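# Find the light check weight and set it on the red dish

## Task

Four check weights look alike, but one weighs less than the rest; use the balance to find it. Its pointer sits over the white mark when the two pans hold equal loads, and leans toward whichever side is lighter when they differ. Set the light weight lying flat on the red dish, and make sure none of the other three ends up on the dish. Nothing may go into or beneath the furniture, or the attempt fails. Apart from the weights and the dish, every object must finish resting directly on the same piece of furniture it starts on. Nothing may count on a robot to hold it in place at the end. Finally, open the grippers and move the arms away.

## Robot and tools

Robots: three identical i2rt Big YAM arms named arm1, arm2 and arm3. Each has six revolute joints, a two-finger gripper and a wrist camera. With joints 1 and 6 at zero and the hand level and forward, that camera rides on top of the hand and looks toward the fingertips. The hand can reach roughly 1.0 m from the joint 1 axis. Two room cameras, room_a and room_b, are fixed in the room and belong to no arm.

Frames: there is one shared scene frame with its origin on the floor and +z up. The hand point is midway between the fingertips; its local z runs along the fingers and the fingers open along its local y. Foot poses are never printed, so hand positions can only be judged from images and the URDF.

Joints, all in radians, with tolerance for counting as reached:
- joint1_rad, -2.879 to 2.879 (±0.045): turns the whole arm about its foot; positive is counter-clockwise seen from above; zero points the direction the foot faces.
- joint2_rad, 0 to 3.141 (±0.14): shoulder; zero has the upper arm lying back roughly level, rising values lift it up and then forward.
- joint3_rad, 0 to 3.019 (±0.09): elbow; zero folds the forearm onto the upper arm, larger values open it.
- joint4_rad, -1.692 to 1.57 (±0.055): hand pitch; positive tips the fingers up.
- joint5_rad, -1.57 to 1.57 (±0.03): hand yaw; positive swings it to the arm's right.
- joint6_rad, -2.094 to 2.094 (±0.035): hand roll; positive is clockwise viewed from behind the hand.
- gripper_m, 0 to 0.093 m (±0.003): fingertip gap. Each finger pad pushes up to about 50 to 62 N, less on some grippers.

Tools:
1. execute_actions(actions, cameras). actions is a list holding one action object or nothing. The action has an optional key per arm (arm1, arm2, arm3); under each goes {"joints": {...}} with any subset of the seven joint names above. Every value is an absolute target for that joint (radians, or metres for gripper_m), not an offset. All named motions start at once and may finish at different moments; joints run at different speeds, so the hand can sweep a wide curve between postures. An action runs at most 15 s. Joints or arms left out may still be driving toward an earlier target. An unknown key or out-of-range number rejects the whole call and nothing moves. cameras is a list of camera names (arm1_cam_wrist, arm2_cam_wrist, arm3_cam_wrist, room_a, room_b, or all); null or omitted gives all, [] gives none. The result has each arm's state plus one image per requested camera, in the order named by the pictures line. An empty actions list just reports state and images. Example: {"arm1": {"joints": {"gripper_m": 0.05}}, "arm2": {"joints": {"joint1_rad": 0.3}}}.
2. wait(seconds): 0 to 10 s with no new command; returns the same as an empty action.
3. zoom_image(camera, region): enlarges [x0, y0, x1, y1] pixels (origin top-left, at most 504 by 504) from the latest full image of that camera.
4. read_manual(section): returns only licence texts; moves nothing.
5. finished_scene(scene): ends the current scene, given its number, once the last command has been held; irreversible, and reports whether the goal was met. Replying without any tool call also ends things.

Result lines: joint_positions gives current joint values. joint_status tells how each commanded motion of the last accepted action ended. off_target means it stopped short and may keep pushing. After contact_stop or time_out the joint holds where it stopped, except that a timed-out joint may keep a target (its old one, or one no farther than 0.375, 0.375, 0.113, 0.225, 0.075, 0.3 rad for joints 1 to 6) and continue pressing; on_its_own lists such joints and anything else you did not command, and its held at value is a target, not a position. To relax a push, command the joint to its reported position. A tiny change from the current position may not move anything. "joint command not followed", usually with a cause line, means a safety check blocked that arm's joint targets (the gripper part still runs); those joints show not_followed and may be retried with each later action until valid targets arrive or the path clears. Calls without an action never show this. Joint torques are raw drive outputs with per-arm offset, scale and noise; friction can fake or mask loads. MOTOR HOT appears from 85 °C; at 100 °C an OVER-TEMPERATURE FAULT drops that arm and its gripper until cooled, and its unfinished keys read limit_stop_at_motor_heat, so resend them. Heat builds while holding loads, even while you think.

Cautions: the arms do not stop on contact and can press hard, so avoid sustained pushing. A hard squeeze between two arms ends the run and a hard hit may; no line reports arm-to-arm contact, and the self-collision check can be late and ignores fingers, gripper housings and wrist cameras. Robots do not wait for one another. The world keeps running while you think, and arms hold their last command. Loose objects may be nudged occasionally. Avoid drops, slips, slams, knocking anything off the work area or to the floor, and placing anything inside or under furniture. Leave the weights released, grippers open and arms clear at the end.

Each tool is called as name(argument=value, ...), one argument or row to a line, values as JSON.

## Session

execute_actions(
  actions=[],
)

Scene clock: 0.00 s.
Joint torques (N m, as the arm reports them, + toward a larger angle): no reading
arm1.joint_positions: joint1_rad=-0.724 joint2_rad=+0.435 joint3_rad=+1.514 joint4_rad=-1.334 joint5_rad=-0.253 joint6_rad=+0.329 gripper_m=+0.095
arm1.joint_status: not commanded
arm1.hand: x=-0.9421 y=-0.1167 z=+1.4505 quat_wxyz=(-0.382, +0.372, -0.698, -0.478) (m; scene frame)
arm2.joint_positions: joint1_rad=-0.723 joint2_rad=+0.641 joint3_rad=+1.545 joint4_rad=-1.592 joint5_rad=-0.269 joint6_rad=-0.515 gripper_m=+0.094
arm2.joint_status: not commanded
arm2.hand: x=-0.0585 y=+0.1782 z=+1.4095 quat_wxyz=(-0.367, +0.694, -0.570, -0.243) (m; scene frame)
arm3.joint_positions: joint1_rad=-0.265 joint2_rad=+0.324 joint3_rad=+1.602 joint4_rad=-1.170 joint5_rad=-0.119 joint6_rad=-0.576 gripper_m=+0.094
arm3.joint_status: not commanded
arm3.hand: x=+1.0780 y=+0.2200 z=+1.5167 quat_wxyz=(-0.388, -0.282, -0.601, +0.640) (m; scene frame)
pictures: arm1_cam_wrist, arm2_cam_wrist, arm3_cam_wrist, room_a, room_b
Images, in order (width x height): arm1_cam_wrist 616x616, arm2_cam_wrist 616x616, arm3_cam_wrist 616x616, room_a 504x504, room_b 504x504.

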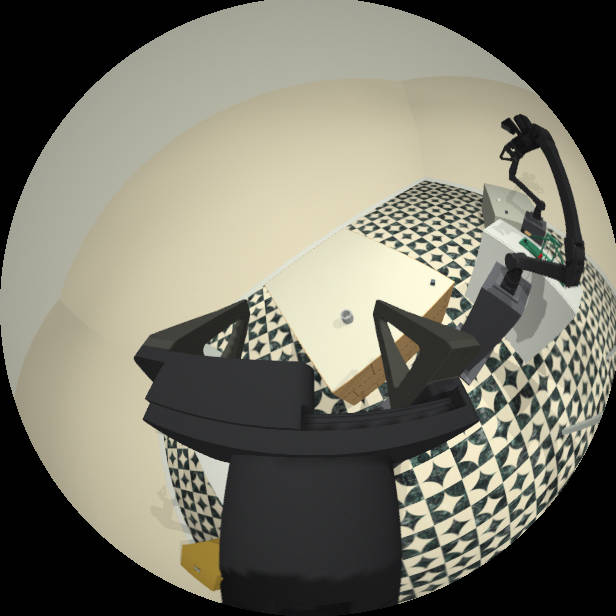

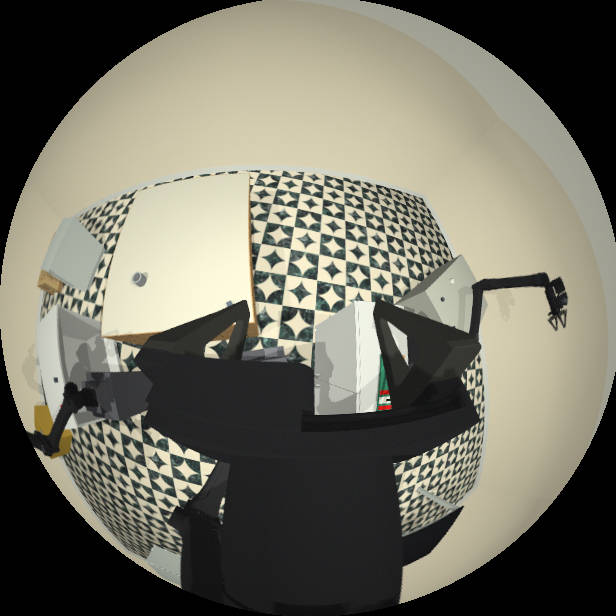

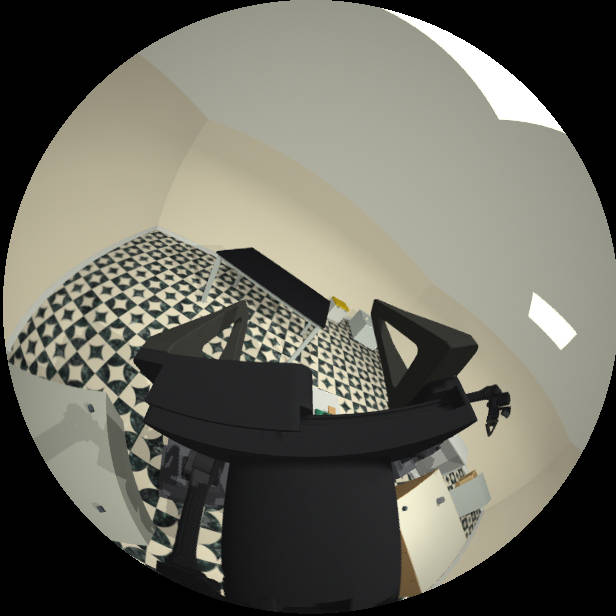

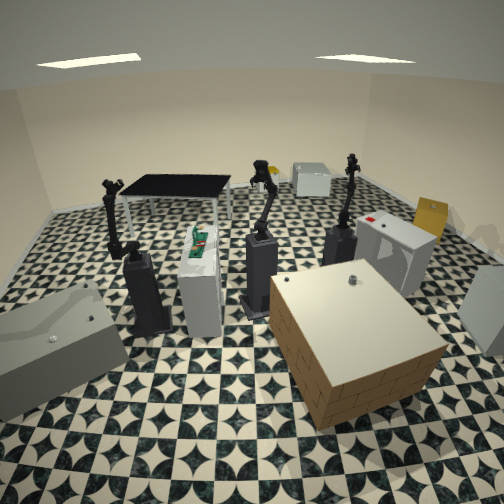

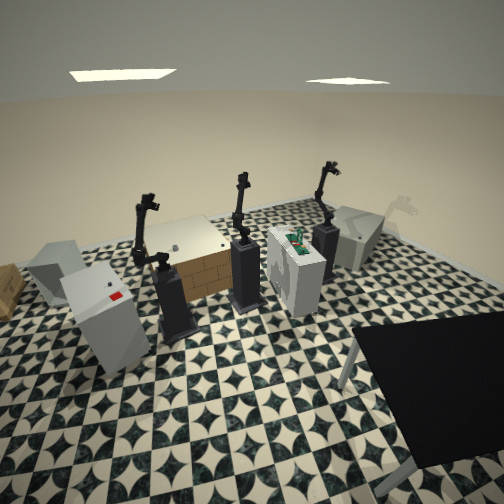

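zoom_image(
  camera="room_a",
  region=[150, 200, 290, 340],
)

zoom_image(
  camera="room_a",
  region=[0, 240, 180, 420],
)

zoom_image(
  camera="room_a",
  region=[260, 180, 480, 340],
)

zoom_image(
  camera="room_b",
  region=[20, 180, 400, 380],
)

Region (150, 200, 290, 340) of room_a's 504x504 image, scaled by 3.600, with more detail than that image has.

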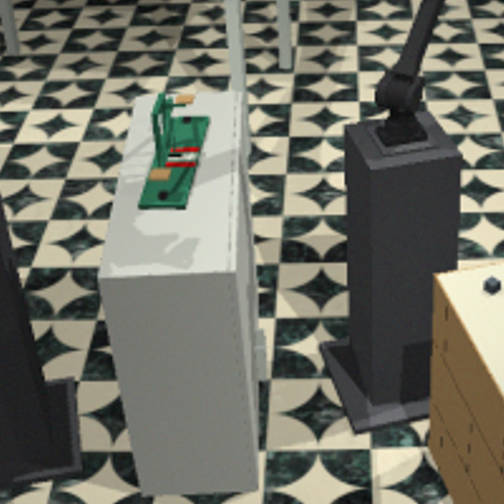

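Region (0, 240, 180, 420) of room_a's 504x504 image, scaled by 2.800, with more detail than that image has.

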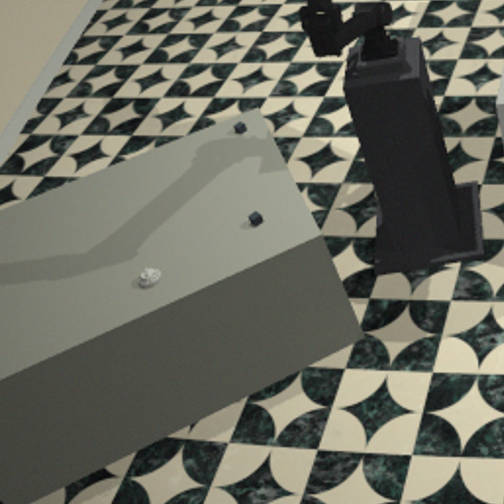

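Region (260, 180, 480, 340) of room_a's 504x504 image, scaled by 2.291, with more detail than that image has; it fills the top 367 rows of this view, and the rest is white.

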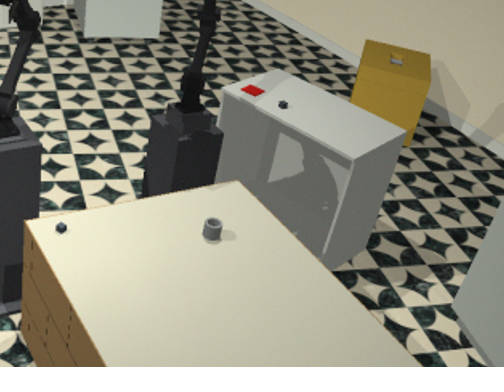

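Region (20, 180, 400, 380) of room_b's 504x504 image, scaled by 1.326, with more detail than that image has; it fills the top 265 rows of this view, and the rest is white.

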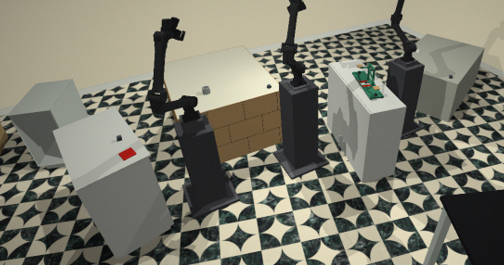

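execute_actions(
  actions=[
    {"arm1":{"joints":{"joint1_rad":1.7,"joint2_rad":1.45,"joint3_rad":1.47,"joint4_rad":-1.56,"joint5_rad":0,"joint6_rad":0,"gripper_m":0.07}},"arm2":{"joints":{"joint1_rad":0.15,"joint2_rad":1.45,"joint3_rad":1.47,"joint4_rad":-1.56,"joint5_rad":0,"joint6_rad":0,"gripper_m":0.07}},"arm3":{"joints":{"joint1_rad":1.75,"joint2_rad":1.45,"joint3_rad":1.47,"joint4_rad":-1.56,"joint5_rad":0,"joint6_rad":0,"gripper_m":0.07}}},
  ],
)

Scene clock: 5.87 s.
Joint torques (N m, as the arm reports them, + toward a larger angle): arm1=[ -1.01 -11.75   9.32  -0.21  -0.06  -0.05] | arm2=[ -0.54 -10.38   9.57   0.34   0.1    0.12] | arm3=[ -1.42 -11.75   7.81  -0.16   0.09   0.22]
arm1.joint_positions: joint1_rad=+1.699 joint2_rad=+1.461 joint3_rad=+1.464 joint4_rad=-1.546 joint5_rad=-0.001 joint6_rad=+0.015 gripper_m=+0.070
arm1.joint_status: all done
arm1.hand: x=-1.3620 y=-0.4161 z=+1.0993 quat_wxyz=(+0.004, +0.981, +0.193, -0.020) (m; scene frame)
arm2.joint_positions: joint1_rad=+0.155 joint2_rad=+1.461 joint3_rad=+1.459 joint4_rad=-1.561 joint5_rad=+0.000 joint6_rad=-0.009 gripper_m=+0.070
arm2.joint_status: all done
arm2.hand: x=-0.2762 y=+0.3881 z=+1.1183 quat_wxyz=(-0.002, +0.845, -0.535, -0.004) (m; scene frame)
arm3.joint_positions: joint1_rad=+1.752 joint2_rad=+1.457 joint3_rad=+1.474 joint4_rad=-1.550 joint5_rad=-0.001 joint6_rad=-0.017 gripper_m=+0.070
arm3.joint_status: all done
arm3.hand: x=+1.4572 y=+0.4368 z=+1.0832 quat_wxyz=(-0.019, +0.223, -0.975, +0.002) (m; scene frame)
pictures: arm1_cam_wrist, arm2_cam_wrist, arm3_cam_wrist, room_a, room_b
Images, in order (width x height): arm1_cam_wrist 616x616, arm2_cam_wrist 616x616, arm3_cam_wrist 616x616, room_a 504x504, room_b 504x504.

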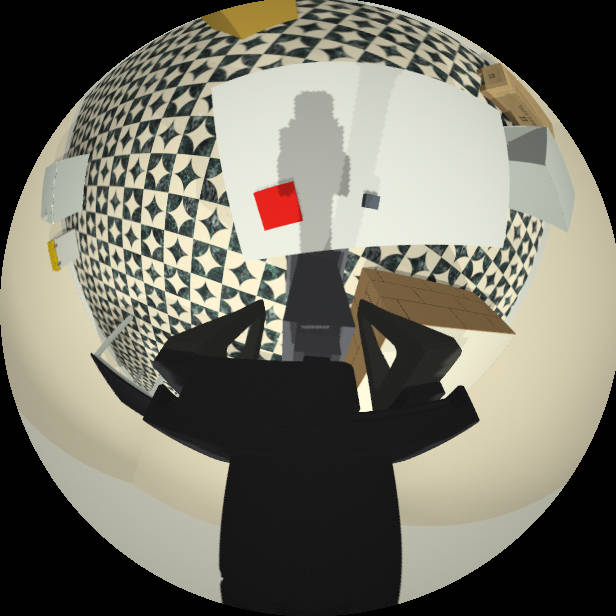

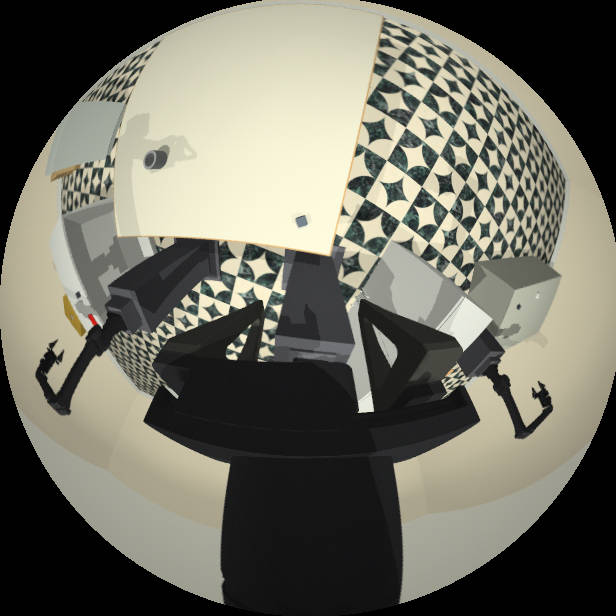

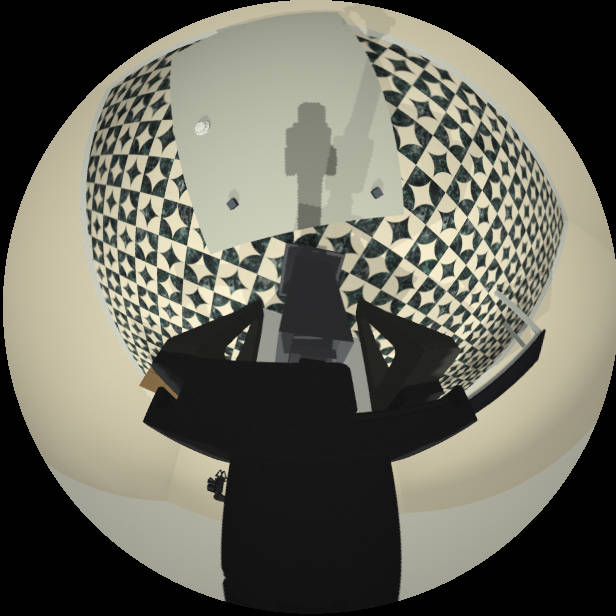

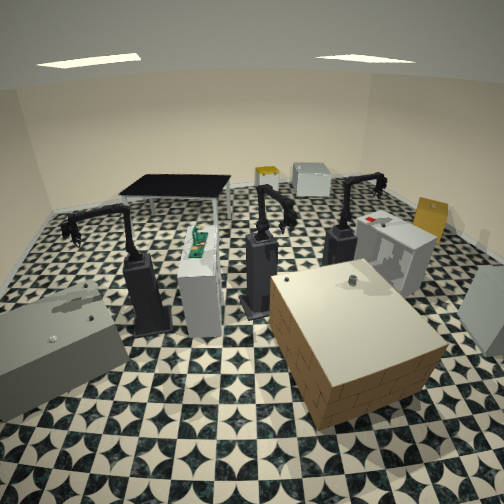

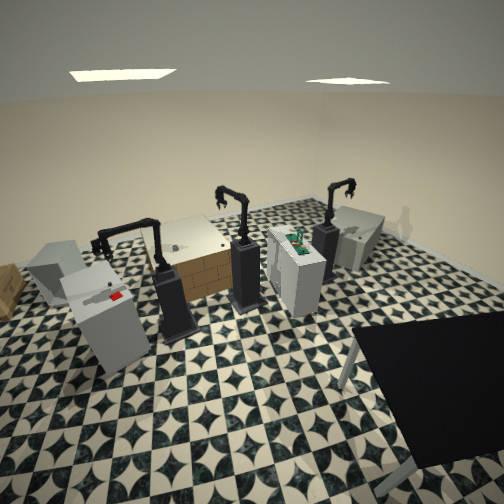

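zoom_image(
  camera="arm1_cam_wrist",
  region=[230, 150, 410, 270],
)

zoom_image(
  camera="arm2_cam_wrist",
  region=[250, 180, 370, 270],
)

zoom_image(
  camera="arm3_cam_wrist",
  region=[190, 150, 420, 260],
)

Region (230, 150, 410, 270) of arm1_cam_wrist's 616x616 image, scaled by 2.800, with more detail than that image has.

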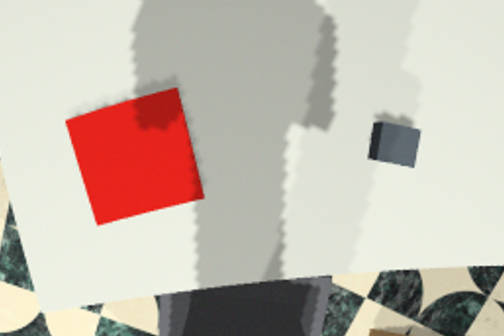

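Region (250, 180, 370, 270) of arm2_cam_wrist's 616x616 image, scaled by 4.200, with more detail than that image has; it fills the top 378 rows of this view, and the rest is white.

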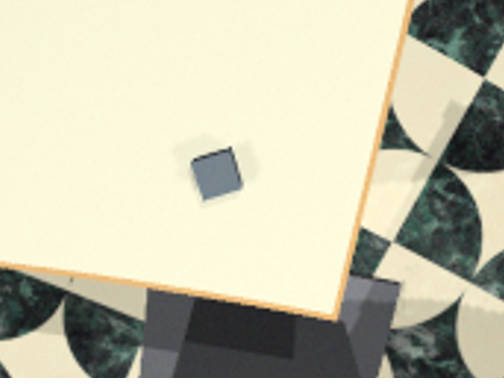

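Region (190, 150, 420, 260) of arm3_cam_wrist's 616x616 image, scaled by 2.191, with more detail than that image has; it fills the top 241 rows of this view, and the rest is white.

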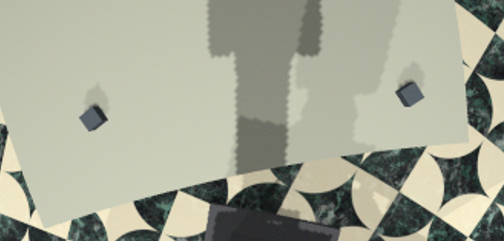

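execute_actions(
  actions=[
    {"arm1":{"joints":{"joint1_rad":1.4365,"joint2_rad":1.82,"joint3_rad":1.28,"joint4_rad":-1.005,"joint6_rad":-0.08}},"arm2":{"joints":{"joint1_rad":0.223,"joint2_rad":1.93,"joint3_rad":0.885,"joint4_rad":-0.505,"joint6_rad":-0.232}},"arm3":{"joints":{"joint1_rad":1.359,"joint2_rad":2.34,"joint3_rad":1.465,"joint4_rad":-0.668,"joint6_rad":0.0}}},
  ],
  cameras=["arm1_cam_wrist","arm2_cam_wrist","arm3_cam_wrist"],
)

Scene clock: 19.63 s.
Joint torques (N m, as the arm reports them, + toward a larger angle): arm1=[  0.76 -14.3    8.63   0.93  -0.18  -0.09] | arm2=[ -0.35 -11.65   5.16   0.72   0.08  -0.1 ] | arm3=[ -1.32 -18.79   5.57   0.53   0.03   0.2 ]
arm1.joint_positions: joint1_rad=+1.422 joint2_rad=+1.823 joint3_rad=+1.266 joint4_rad=-1.020 joint5_rad=+0.001 joint6_rad=-0.064 gripper_m=+0.070
arm1.joint_status: all done
arm1.hand: x=-1.4641 y=-0.3092 z=+0.8624 quat_wxyz=(+0.001, +0.995, +0.095, -0.003) (m; scene frame)
arm2.joint_positions: joint1_rad=+0.224 joint2_rad=+1.938 joint3_rad=+0.876 joint4_rad=-0.515 joint5_rad=+0.000 joint6_rad=-0.223 gripper_m=+0.070
arm2.joint_status: all done
arm2.hand: x=-0.2907 y=+0.3523 z=+0.7308 quat_wxyz=(+0.002, +0.912, -0.411, +0.002) (m; scene frame)
arm3.joint_positions: joint1_rad=+1.353 joint2_rad=+2.335 joint3_rad=+1.462 joint4_rad=-0.677 joint5_rad=+0.001 joint6_rad=-0.015 gripper_m=+0.070
arm3.joint_status: all done
arm3.hand: x=+1.6444 y=+0.2673 z=+0.6288 quat_wxyz=(-0.012, +0.025, -1.000, +0.007) (m; scene frame)
pictures: arm1_cam_wrist, arm2_cam_wrist, arm3_cam_wrist
Images, in order (width x height): arm1_cam_wrist 616x616, arm2_cam_wrist 616x616, arm3_cam_wrist 616x616.

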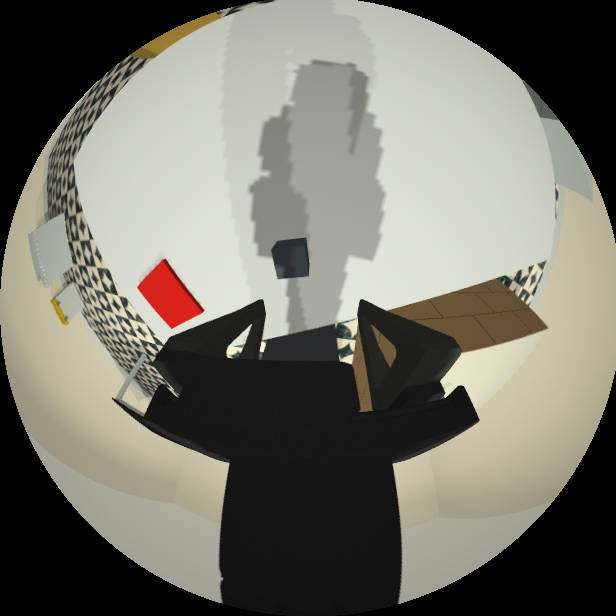

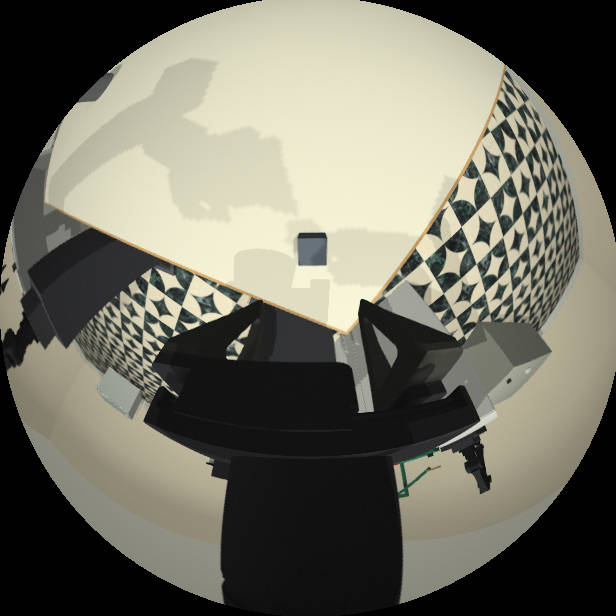

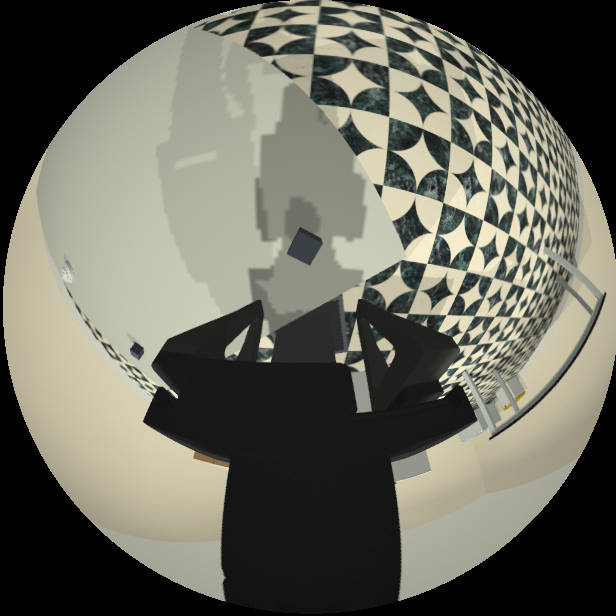

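zoom_image(
  camera="arm1_cam_wrist",
  region=[240, 200, 390, 330],
)

zoom_image(
  camera="arm2_cam_wrist",
  region=[240, 200, 390, 330],
)

zoom_image(
  camera="arm3_cam_wrist",
  region=[240, 200, 390, 330],
)

Region (240, 200, 390, 330) of arm1_cam_wrist's 616x616 image, scaled by 3.360, with more detail than that image has; it fills the top 437 rows of this view, and the rest is white.

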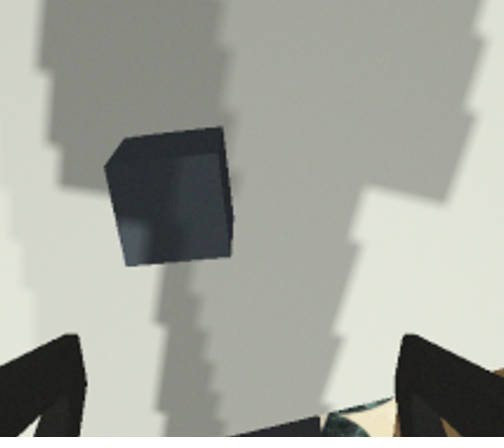

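Region (240, 200, 390, 330) of arm2_cam_wrist's 616x616 image, scaled by 3.360, with more detail than that image has; it fills the top 437 rows of this view, and the rest is white.

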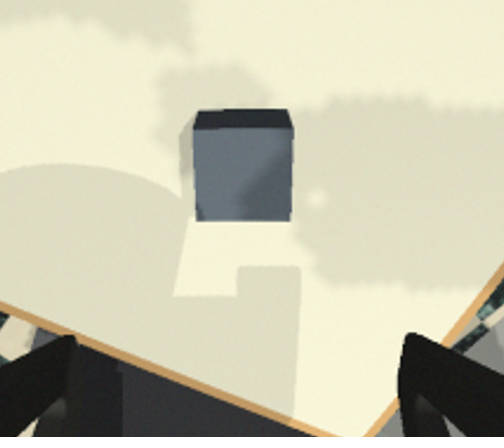

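Region (240, 200, 390, 330) of arm3_cam_wrist's 616x616 image, scaled by 3.360, with more detail than that image has; it fills the top 437 rows of this view, and the rest is white.

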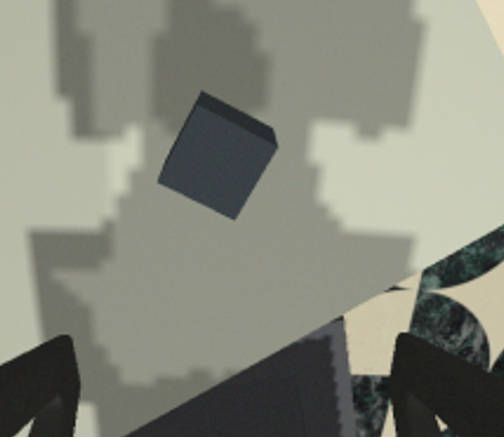

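execute_actions(
  actions=[
    {"arm2":{"joints":{"joint1_rad":0.232,"joint2_rad":2.095,"joint3_rad":0.955,"joint4_rad":-0.405,"joint6_rad":-0.228}},"arm3":{"joints":{"joint1_rad":1.368,"joint2_rad":2.44,"joint3_rad":1.65,"joint4_rad":-0.735,"joint6_rad":0.51,"gripper_m":0.08}}},
  ],
  cameras=["arm2_cam_wrist","arm3_cam_wrist"],
)

Scene clock: 29.37 s.
Joint torques (N m, as the arm reports them, + toward a larger angle): arm1=[  0.62 -14.66   8.66   0.9   -0.15  -0.05] | arm2=[  0.69 -13.41   4.72   0.56   0.07  -0.05] | arm3=[ -0.86 -19.7    8.19  -0.18   0.06   0.22]
arm1.joint_positions: joint1_rad=+1.422 joint2_rad=+1.823 joint3_rad=+1.266 joint4_rad=-1.020 joint5_rad=+0.001 joint6_rad=-0.064 gripper_m=+0.070
arm1.joint_status: not commanded
arm1.hand: x=-1.4641 y=-0.3092 z=+0.8624 quat_wxyz=(+0.001, +0.995, +0.095, -0.003) (m; scene frame)
arm2.joint_positions: joint1_rad=+0.224 joint2_rad=+2.108 joint3_rad=+0.941 joint4_rad=-0.412 joint5_rad=+0.000 joint6_rad=-0.223 gripper_m=+0.070
arm2.joint_status: all done
arm2.hand: x=-0.2986 y=+0.3666 z=+0.6745 quat_wxyz=(+0.002, +0.912, -0.411, +0.003) (m; scene frame)
arm3.joint_positions: joint1_rad=+1.356 joint2_rad=+2.417 joint3_rad=+1.614 joint4_rad=-0.726 joint5_rad=+0.001 joint6_rad=+0.492 gripper_m=+0.080
arm3.joint_status: all done
arm3.hand: x=+1.6873 y=+0.2701 z=+0.6207 quat_wxyz=(-0.024, -0.226, -0.974, +0.001) (m; scene frame)
pictures: arm2_cam_wrist, arm3_cam_wrist
Images, in order (width x height): arm2_cam_wrist 616x616, arm3_cam_wrist 616x616.

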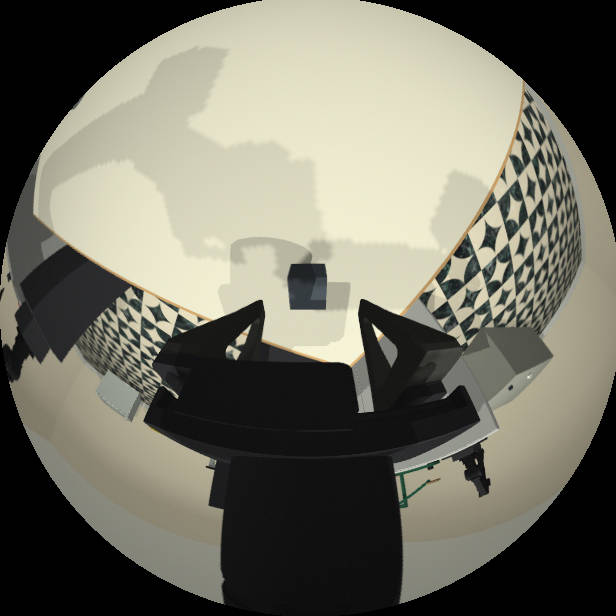

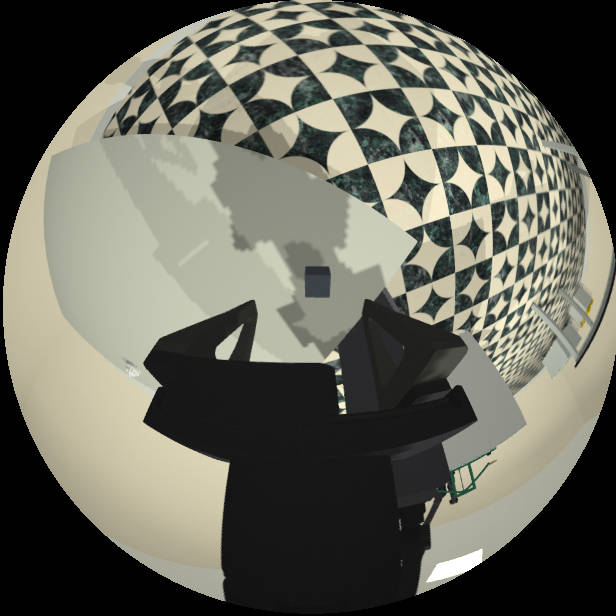

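execute_actions(
  actions=[],
)

Scene clock: 32.50 s.
Joint torques (N m, as the arm reports them, + toward a larger angle): arm1=[  0.9  -14.85   8.61   0.88  -0.14  -0.06] | arm2=[  0.67 -13.42   4.73   0.61   0.07  -0.04] | arm3=[ -0.84 -19.14   8.28  -0.27   0.06   0.21]
arm1.joint_positions: joint1_rad=+1.422 joint2_rad=+1.823 joint3_rad=+1.266 joint4_rad=-1.020 joint5_rad=+0.001 joint6_rad=-0.064 gripper_m=+0.070
arm1.joint_status: not commanded
arm1.hand: x=-1.4641 y=-0.3092 z=+0.8624 quat_wxyz=(+0.001, +0.995, +0.095, -0.003) (m; scene frame)
arm2.joint_positions: joint1_rad=+0.224 joint2_rad=+2.108 joint3_rad=+0.941 joint4_rad=-0.412 joint5_rad=+0.000 joint6_rad=-0.223 gripper_m=+0.070
arm2.joint_status: all done
arm2.hand: x=-0.2986 y=+0.3666 z=+0.6745 quat_wxyz=(+0.002, +0.912, -0.411, +0.003) (m; scene frame)
arm3.joint_positions: joint1_rad=+1.356 joint2_rad=+2.417 joint3_rad=+1.614 joint4_rad=-0.726 joint5_rad=+0.001 joint6_rad=+0.493 gripper_m=+0.080
arm3.joint_status: all done
arm3.hand: x=+1.6873 y=+0.2701 z=+0.6207 quat_wxyz=(-0.024, -0.226, -0.974, +0.001) (m; scene frame)
pictures: arm1_cam_wrist, arm2_cam_wrist, arm3_cam_wrist, room_a, room_b
Images, in order (width x height): arm1_cam_wrist 616x616, arm2_cam_wrist 616x616, arm3_cam_wrist 616x616, room_a 504x504, room_b 504x504.

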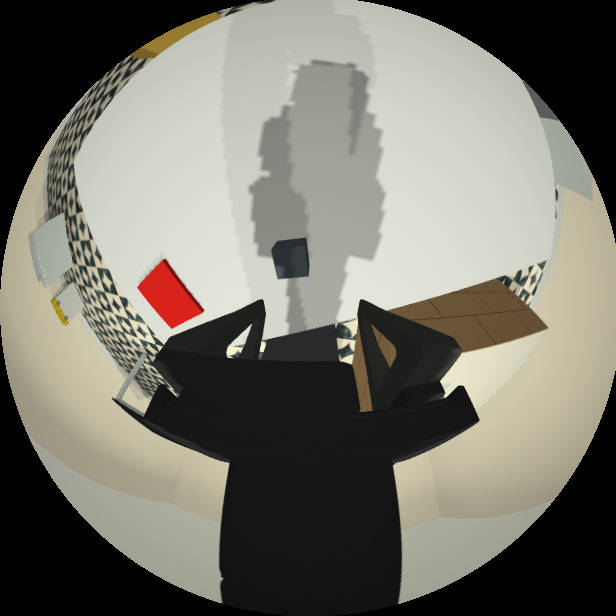

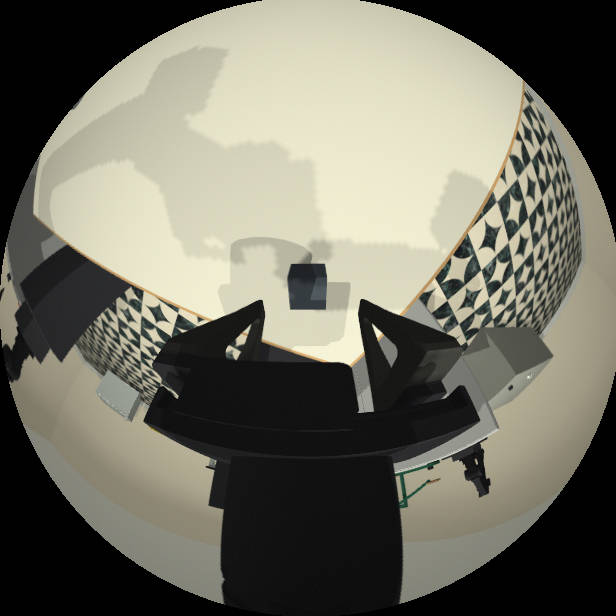

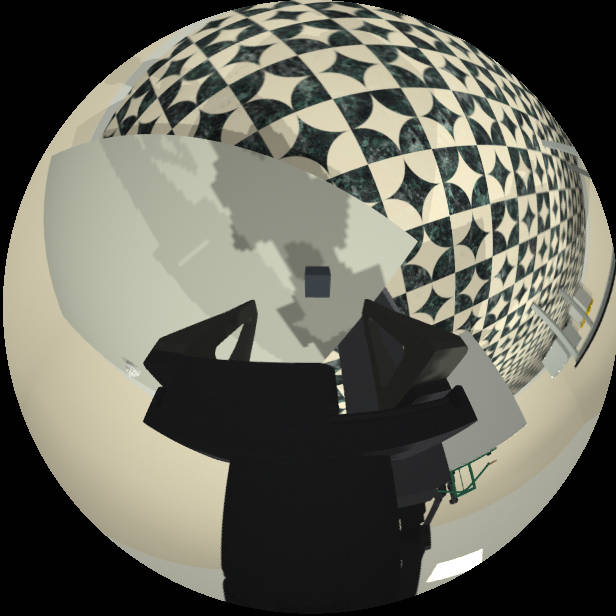

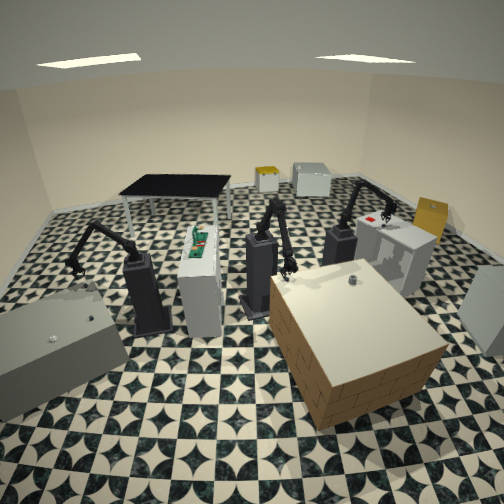

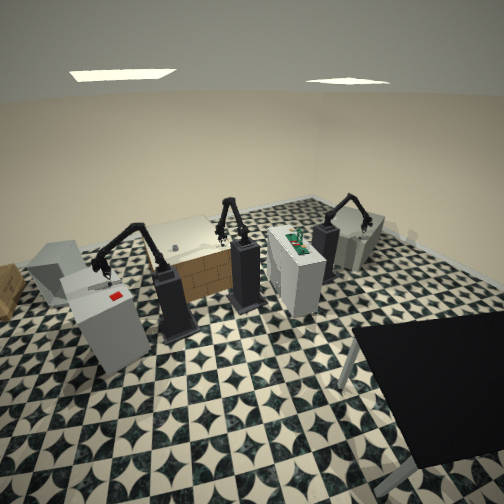

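zoom_image(
  camera="arm2_cam_wrist",
  region=[211, 200, 411, 400],
)

zoom_image(
  camera="arm3_cam_wrist",
  region=[211, 200, 411, 400],
)

Region (211, 200, 411, 400) of arm2_cam_wrist's 616x616 image, scaled by 2.520, with more detail than that image has.

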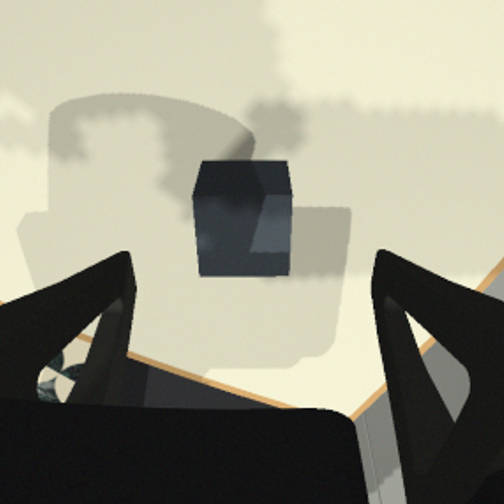

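Region (211, 200, 411, 400) of arm3_cam_wrist's 616x616 image, scaled by 2.520, with more detail than that image has.

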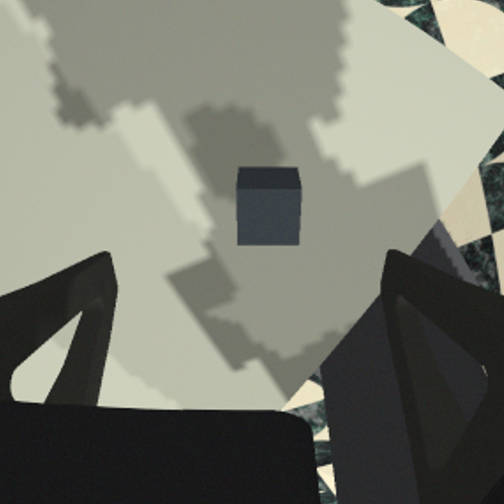

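execute_actions(
  actions=[
    {"arm2": {"joints": {"joint1_rad": 0.23, "joint2_rad": 2.195, "joint3_rad": 0.941, "joint4_rad": -0.305}}, "arm3": {"joints": {"joint1_rad": 1.368, "joint2_rad": 2.585, "joint3_rad": 1.617, "joint4_rad": -0.59}}},
  ],
  cameras=["arm2_cam_wrist", "arm3_cam_wrist"],
)

Scene clock: 43.67 s.
Joint torques (N m, as the arm reports them, + toward a larger angle): arm1=[  0.83 -14.73   8.62   0.89  -0.18  -0.07] | arm2=[  0.35 -13.56   2.8    0.65   0.08  -0.05] | arm3=[ -0.74 -20.48   4.91   0.48   0.06   0.21]
arm1.joint_positions: joint1_rad=+1.422 joint2_rad=+1.823 joint3_rad=+1.266 joint4_rad=-1.020 joint5_rad=+0.001 joint6_rad=-0.064 gripper_m=+0.070
arm1.joint_status: not commanded
arm1.hand: x=-1.4641 y=-0.3092 z=+0.8624 quat_wxyz=(+0.001, +0.995, +0.095, -0.003) (m; scene frame)
arm2.joint_positions: joint1_rad=+0.224 joint2_rad=+2.207 joint3_rad=+0.941 joint4_rad=-0.314 joint5_rad=+0.000 joint6_rad=-0.223 gripper_m=+0.070
arm2.joint_status: all done
arm2.hand: x=-0.2947 y=+0.3595 z=+0.6353 quat_wxyz=(+0.003, +0.912, -0.411, +0.003) (m; scene frame)
arm3.joint_positions: joint1_rad=+1.356 joint2_rad=+2.584 joint3_rad=+1.614 joint4_rad=-0.599 joint5_rad=+0.001 joint6_rad=+0.493 gripper_m=+0.080
arm3.joint_status: all done
arm3.hand: x=+1.6569 y=+0.2678 z=+0.5227 quat_wxyz=(-0.004, -0.226, -0.974, +0.006) (m; scene frame)
pictures: arm2_cam_wrist, arm3_cam_wrist
Images, in order (width x height): arm2_cam_wrist 616x616, arm3_cam_wrist 616x616.

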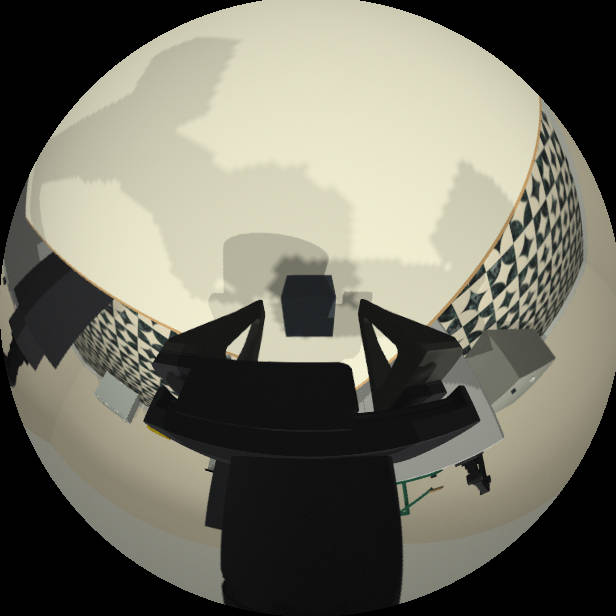

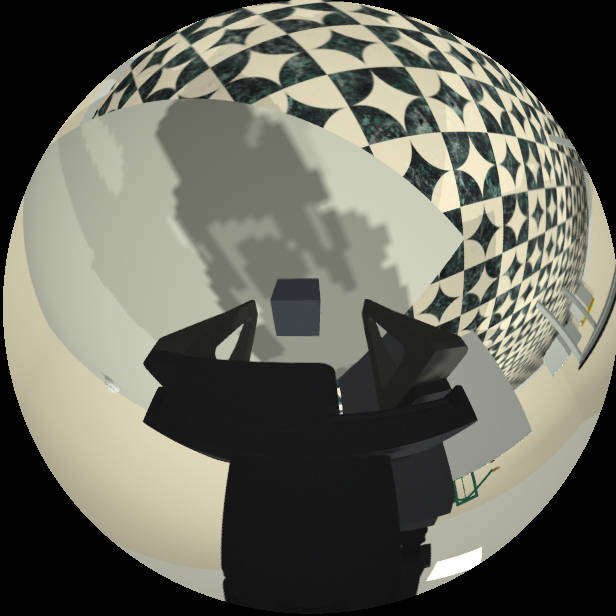

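execute_actions(
  actions=[
    {"arm2": {"joints": {"gripper_m": 0.024}}, "arm3": {"joints": {"joint1_rad": 1.385, "joint2_rad": 2.605}}},
  ],
  cameras=["arm2_cam_wrist", "arm3_cam_wrist"],
)

Scene clock: 45.40 s.
Joint torques (N m, as the arm reports them, + toward a larger angle): arm1=[  0.5  -14.49   8.69   0.95  -0.16  -0.07] | arm2=[  0.4  -13.61   2.78   0.66   0.09  -0.06] | arm3=[ -1.32 -19.09   5.02   0.43   0.04   0.19]
arm1.joint_positions: joint1_rad=+1.422 joint2_rad=+1.823 joint3_rad=+1.266 joint4_rad=-1.020 joint5_rad=+0.001 joint6_rad=-0.064 gripper_m=+0.070
arm1.joint_status: not commanded
arm1.hand: x=-1.4641 y=-0.3092 z=+0.8624 quat_wxyz=(+0.001, +0.995, +0.095, -0.003) (m; scene frame)
arm2.joint_positions: joint1_rad=+0.224 joint2_rad=+2.207 joint3_rad=+0.941 joint4_rad=-0.314 joint5_rad=+0.000 joint6_rad=-0.223 gripper_m=+0.029
arm2.joint_status: gripper_m off_target (ended at +0.029, target +0.024)
arm2.hand: x=-0.2948 y=+0.3595 z=+0.6353 quat_wxyz=(+0.003, +0.912, -0.411, +0.003) (m; scene frame)
arm3.joint_positions: joint1_rad=+1.378 joint2_rad=+2.584 joint3_rad=+1.614 joint4_rad=-0.599 joint5_rad=+0.001 joint6_rad=+0.493 gripper_m=+0.080
arm3.joint_status: all done
arm3.hand: x=+1.6562 y=+0.2811 z=+0.5225 quat_wxyz=(-0.004, -0.215, -0.977, +0.006) (m; scene frame)
pictures: arm2_cam_wrist, arm3_cam_wrist
Images, in order (width x height): arm2_cam_wrist 616x616, arm3_cam_wrist 616x616.

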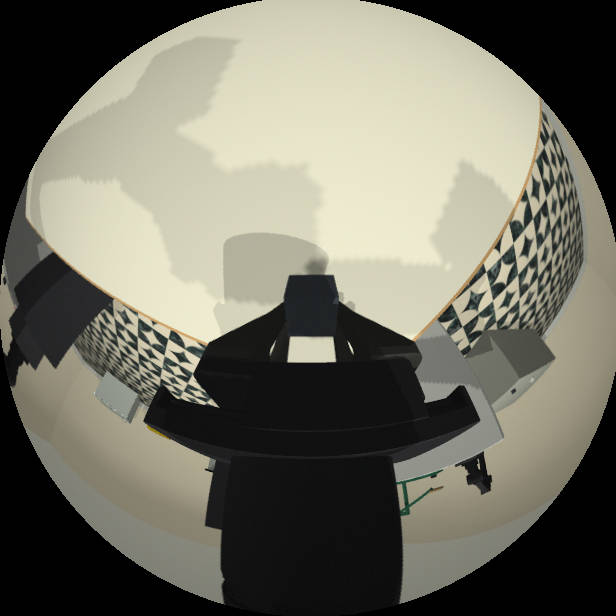

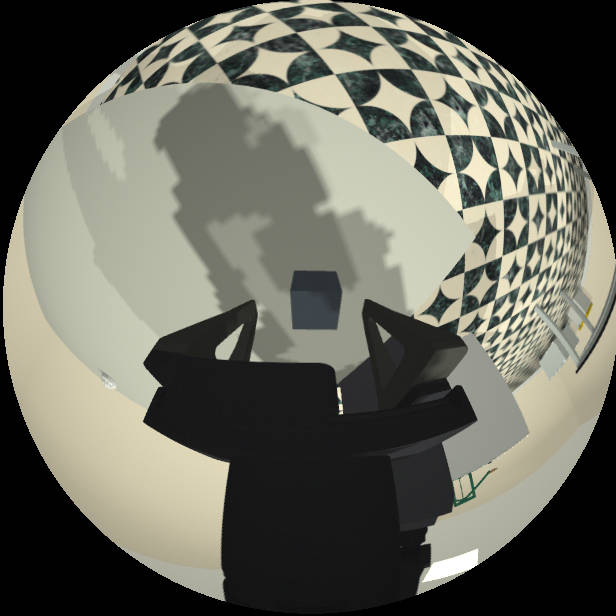

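execute_actions(
  actions=[
    {"arm2": {"joints": {"joint2_rad": 1.55, "joint3_rad": 1.5, "joint4_rad": -1.52}}, "arm3": {"joints": {"joint2_rad": 2.622, "joint6_rad": 0.505, "gripper_m": 0.07}}},
  ],
  cameras=["arm2_cam_wrist", "arm3_cam_wrist", "room_a"],
)

Scene clock: 49.80 s.
Joint torques (N m, as the arm reports them, + toward a larger angle): arm1=[  0.84 -15.     8.59   0.96  -0.14  -0.06] | arm2=[  0.55 -12.41   9.68  -0.11   0.11  -0.05] | arm3=[ -1.05 -17.72   4.89   0.49   0.05   0.17]
arm1.joint_positions: joint1_rad=+1.422 joint2_rad=+1.823 joint3_rad=+1.266 joint4_rad=-1.020 joint5_rad=+0.001 joint6_rad=-0.064 gripper_m=+0.070
arm1.joint_status: not commanded
arm1.hand: x=-1.4641 y=-0.3092 z=+0.8624 quat_wxyz=(+0.001, +0.995, +0.095, -0.003) (m; scene frame)
arm2.joint_positions: joint1_rad=+0.224 joint2_rad=+1.577 joint3_rad=+1.486 joint4_rad=-1.513 joint5_rad=+0.000 joint6_rad=-0.223 gripper_m=+0.029
arm2.joint_status: all done
arm2.hand: x=-0.3186 y=+0.4034 z=+1.0791 quat_wxyz=(+0.010, +0.912, -0.411, +0.012) (m; scene frame)
arm3.joint_positions: joint1_rad=+1.378 joint2_rad=+2.584 joint3_rad=+1.614 joint4_rad=-0.599 joint5_rad=+0.001 joint6_rad=+0.493 gripper_m=+0.070
arm3.joint_status: all done
arm3.hand: x=+1.6562 y=+0.2811 z=+0.5225 quat_wxyz=(-0.004, -0.215, -0.977, +0.006) (m; scene frame)
pictures: arm2_cam_wrist, arm3_cam_wrist, room_a
Images, in order (width x height): arm2_cam_wrist 616x616, arm3_cam_wrist 616x616, room_a 504x504.

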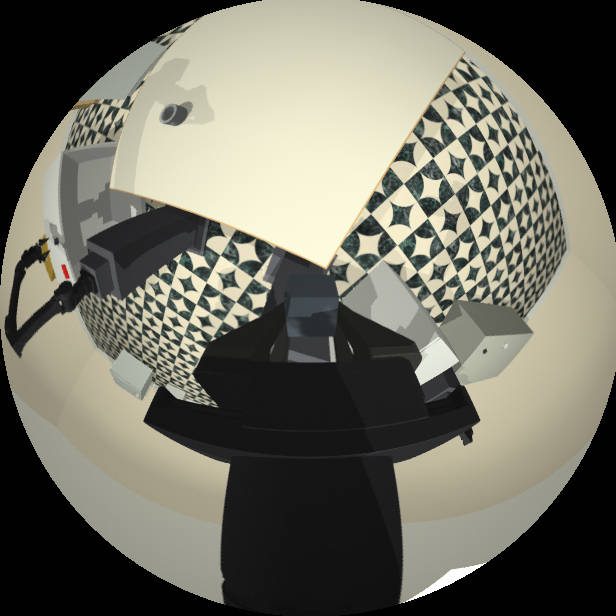

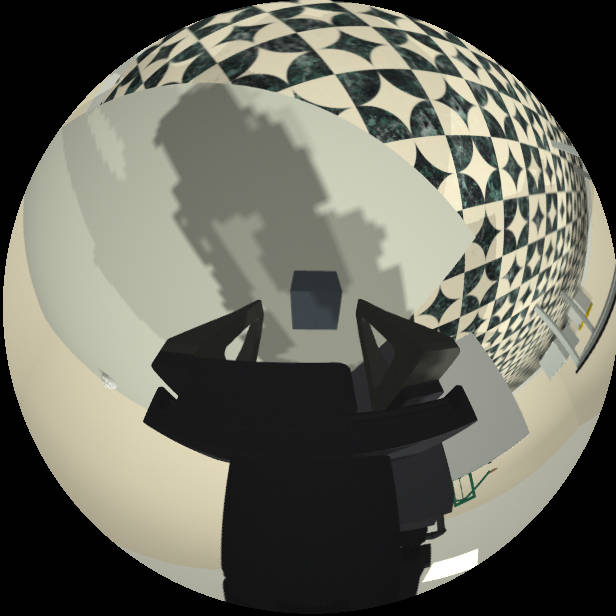

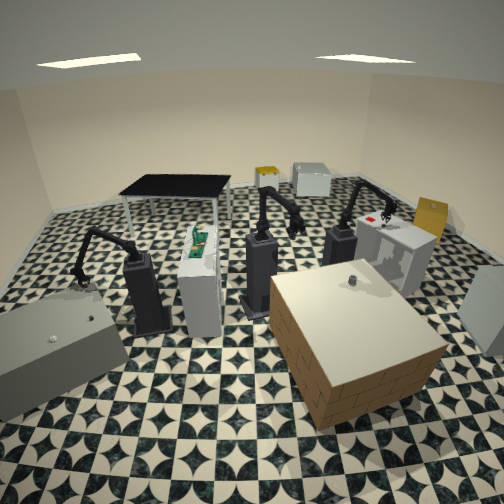

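execute_actions(
  actions=[
    {"arm2": {"joints": {"joint1_rad": -1.85, "joint6_rad": 0.0}}, "arm3": {"joints": {"joint2_rad": 2.59, "gripper_m": 0.024}}},
  ],
  cameras=["arm2_cam_wrist", "arm3_cam_wrist", "room_a"],
)

Scene clock: 52.97 s.
Joint torques (N m, as the arm reports them, + toward a larger angle): arm1=[  0.82 -14.89   8.63   0.95  -0.14  -0.03] | arm2=[  0.46 -13.06   9.68  -0.2    0.02   0.09] | arm3=[ -1.16 -20.3    4.87   0.49   0.06   0.15]
arm1.joint_positions: joint1_rad=+1.422 joint2_rad=+1.823 joint3_rad=+1.266 joint4_rad=-1.020 joint5_rad=+0.001 joint6_rad=-0.064 gripper_m=+0.070
arm1.joint_status: not commanded
arm1.hand: x=-1.4641 y=-0.3092 z=+0.8624 quat_wxyz=(+0.001, +0.995, +0.095, -0.003) (m; scene frame)
arm2.joint_positions: joint1_rad=-1.855 joint2_rad=+1.577 joint3_rad=+1.486 joint4_rad=-1.513 joint5_rad=+0.002 joint6_rad=-0.007 gripper_m=+0.029
arm2.joint_status: all done
arm2.hand: x=+0.3685 y=-0.0085 z=+1.0785 quat_wxyz=(+0.017, +0.000, -1.000, +0.001) (m; scene frame)
arm3.joint_positions: joint1_rad=+1.378 joint2_rad=+2.584 joint3_rad=+1.614 joint4_rad=-0.599 joint5_rad=+0.002 joint6_rad=+0.493 gripper_m=+0.029
arm3.joint_status: gripper_m off_target (ended at +0.029, target +0.024); the others done
arm3.hand: x=+1.6562 y=+0.2813 z=+0.5225 quat_wxyz=(-0.004, -0.215, -0.977, +0.006) (m; scene frame)
pictures: arm2_cam_wrist, arm3_cam_wrist, room_a
Images, in order (width x height): arm2_cam_wrist 616x616, arm3_cam_wrist 616x616, room_a 504x504.

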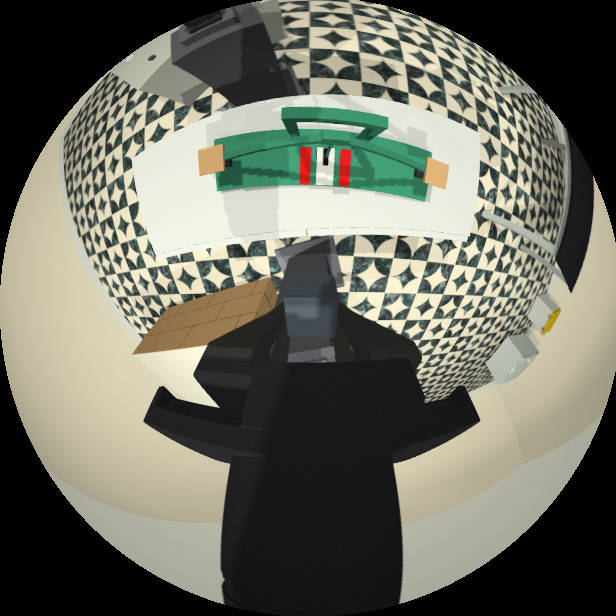

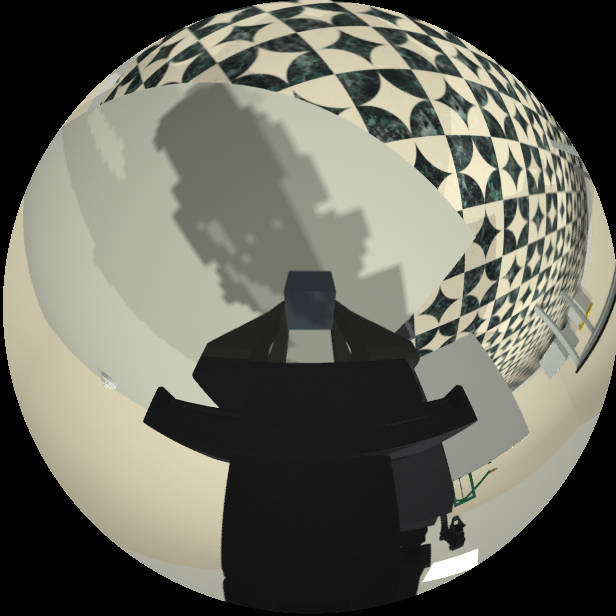

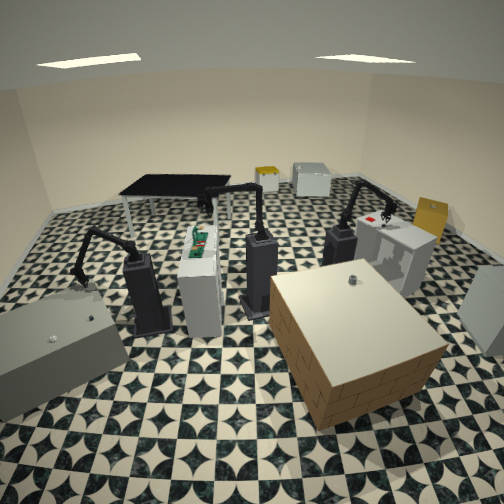

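zoom_image(
  camera="arm2_cam_wrist",
  region=[120, 60, 500, 280],
)

Region (120, 60, 500, 280) of arm2_cam_wrist's 616x616 image, scaled by 1.326, with more detail than that image has; it fills the top 292 rows of this view, and the rest is white.

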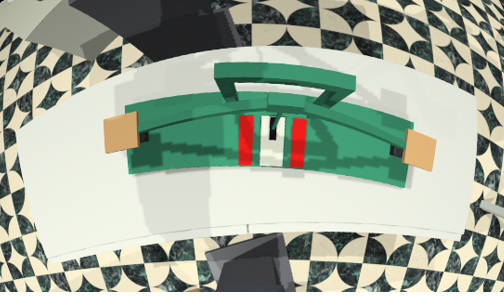

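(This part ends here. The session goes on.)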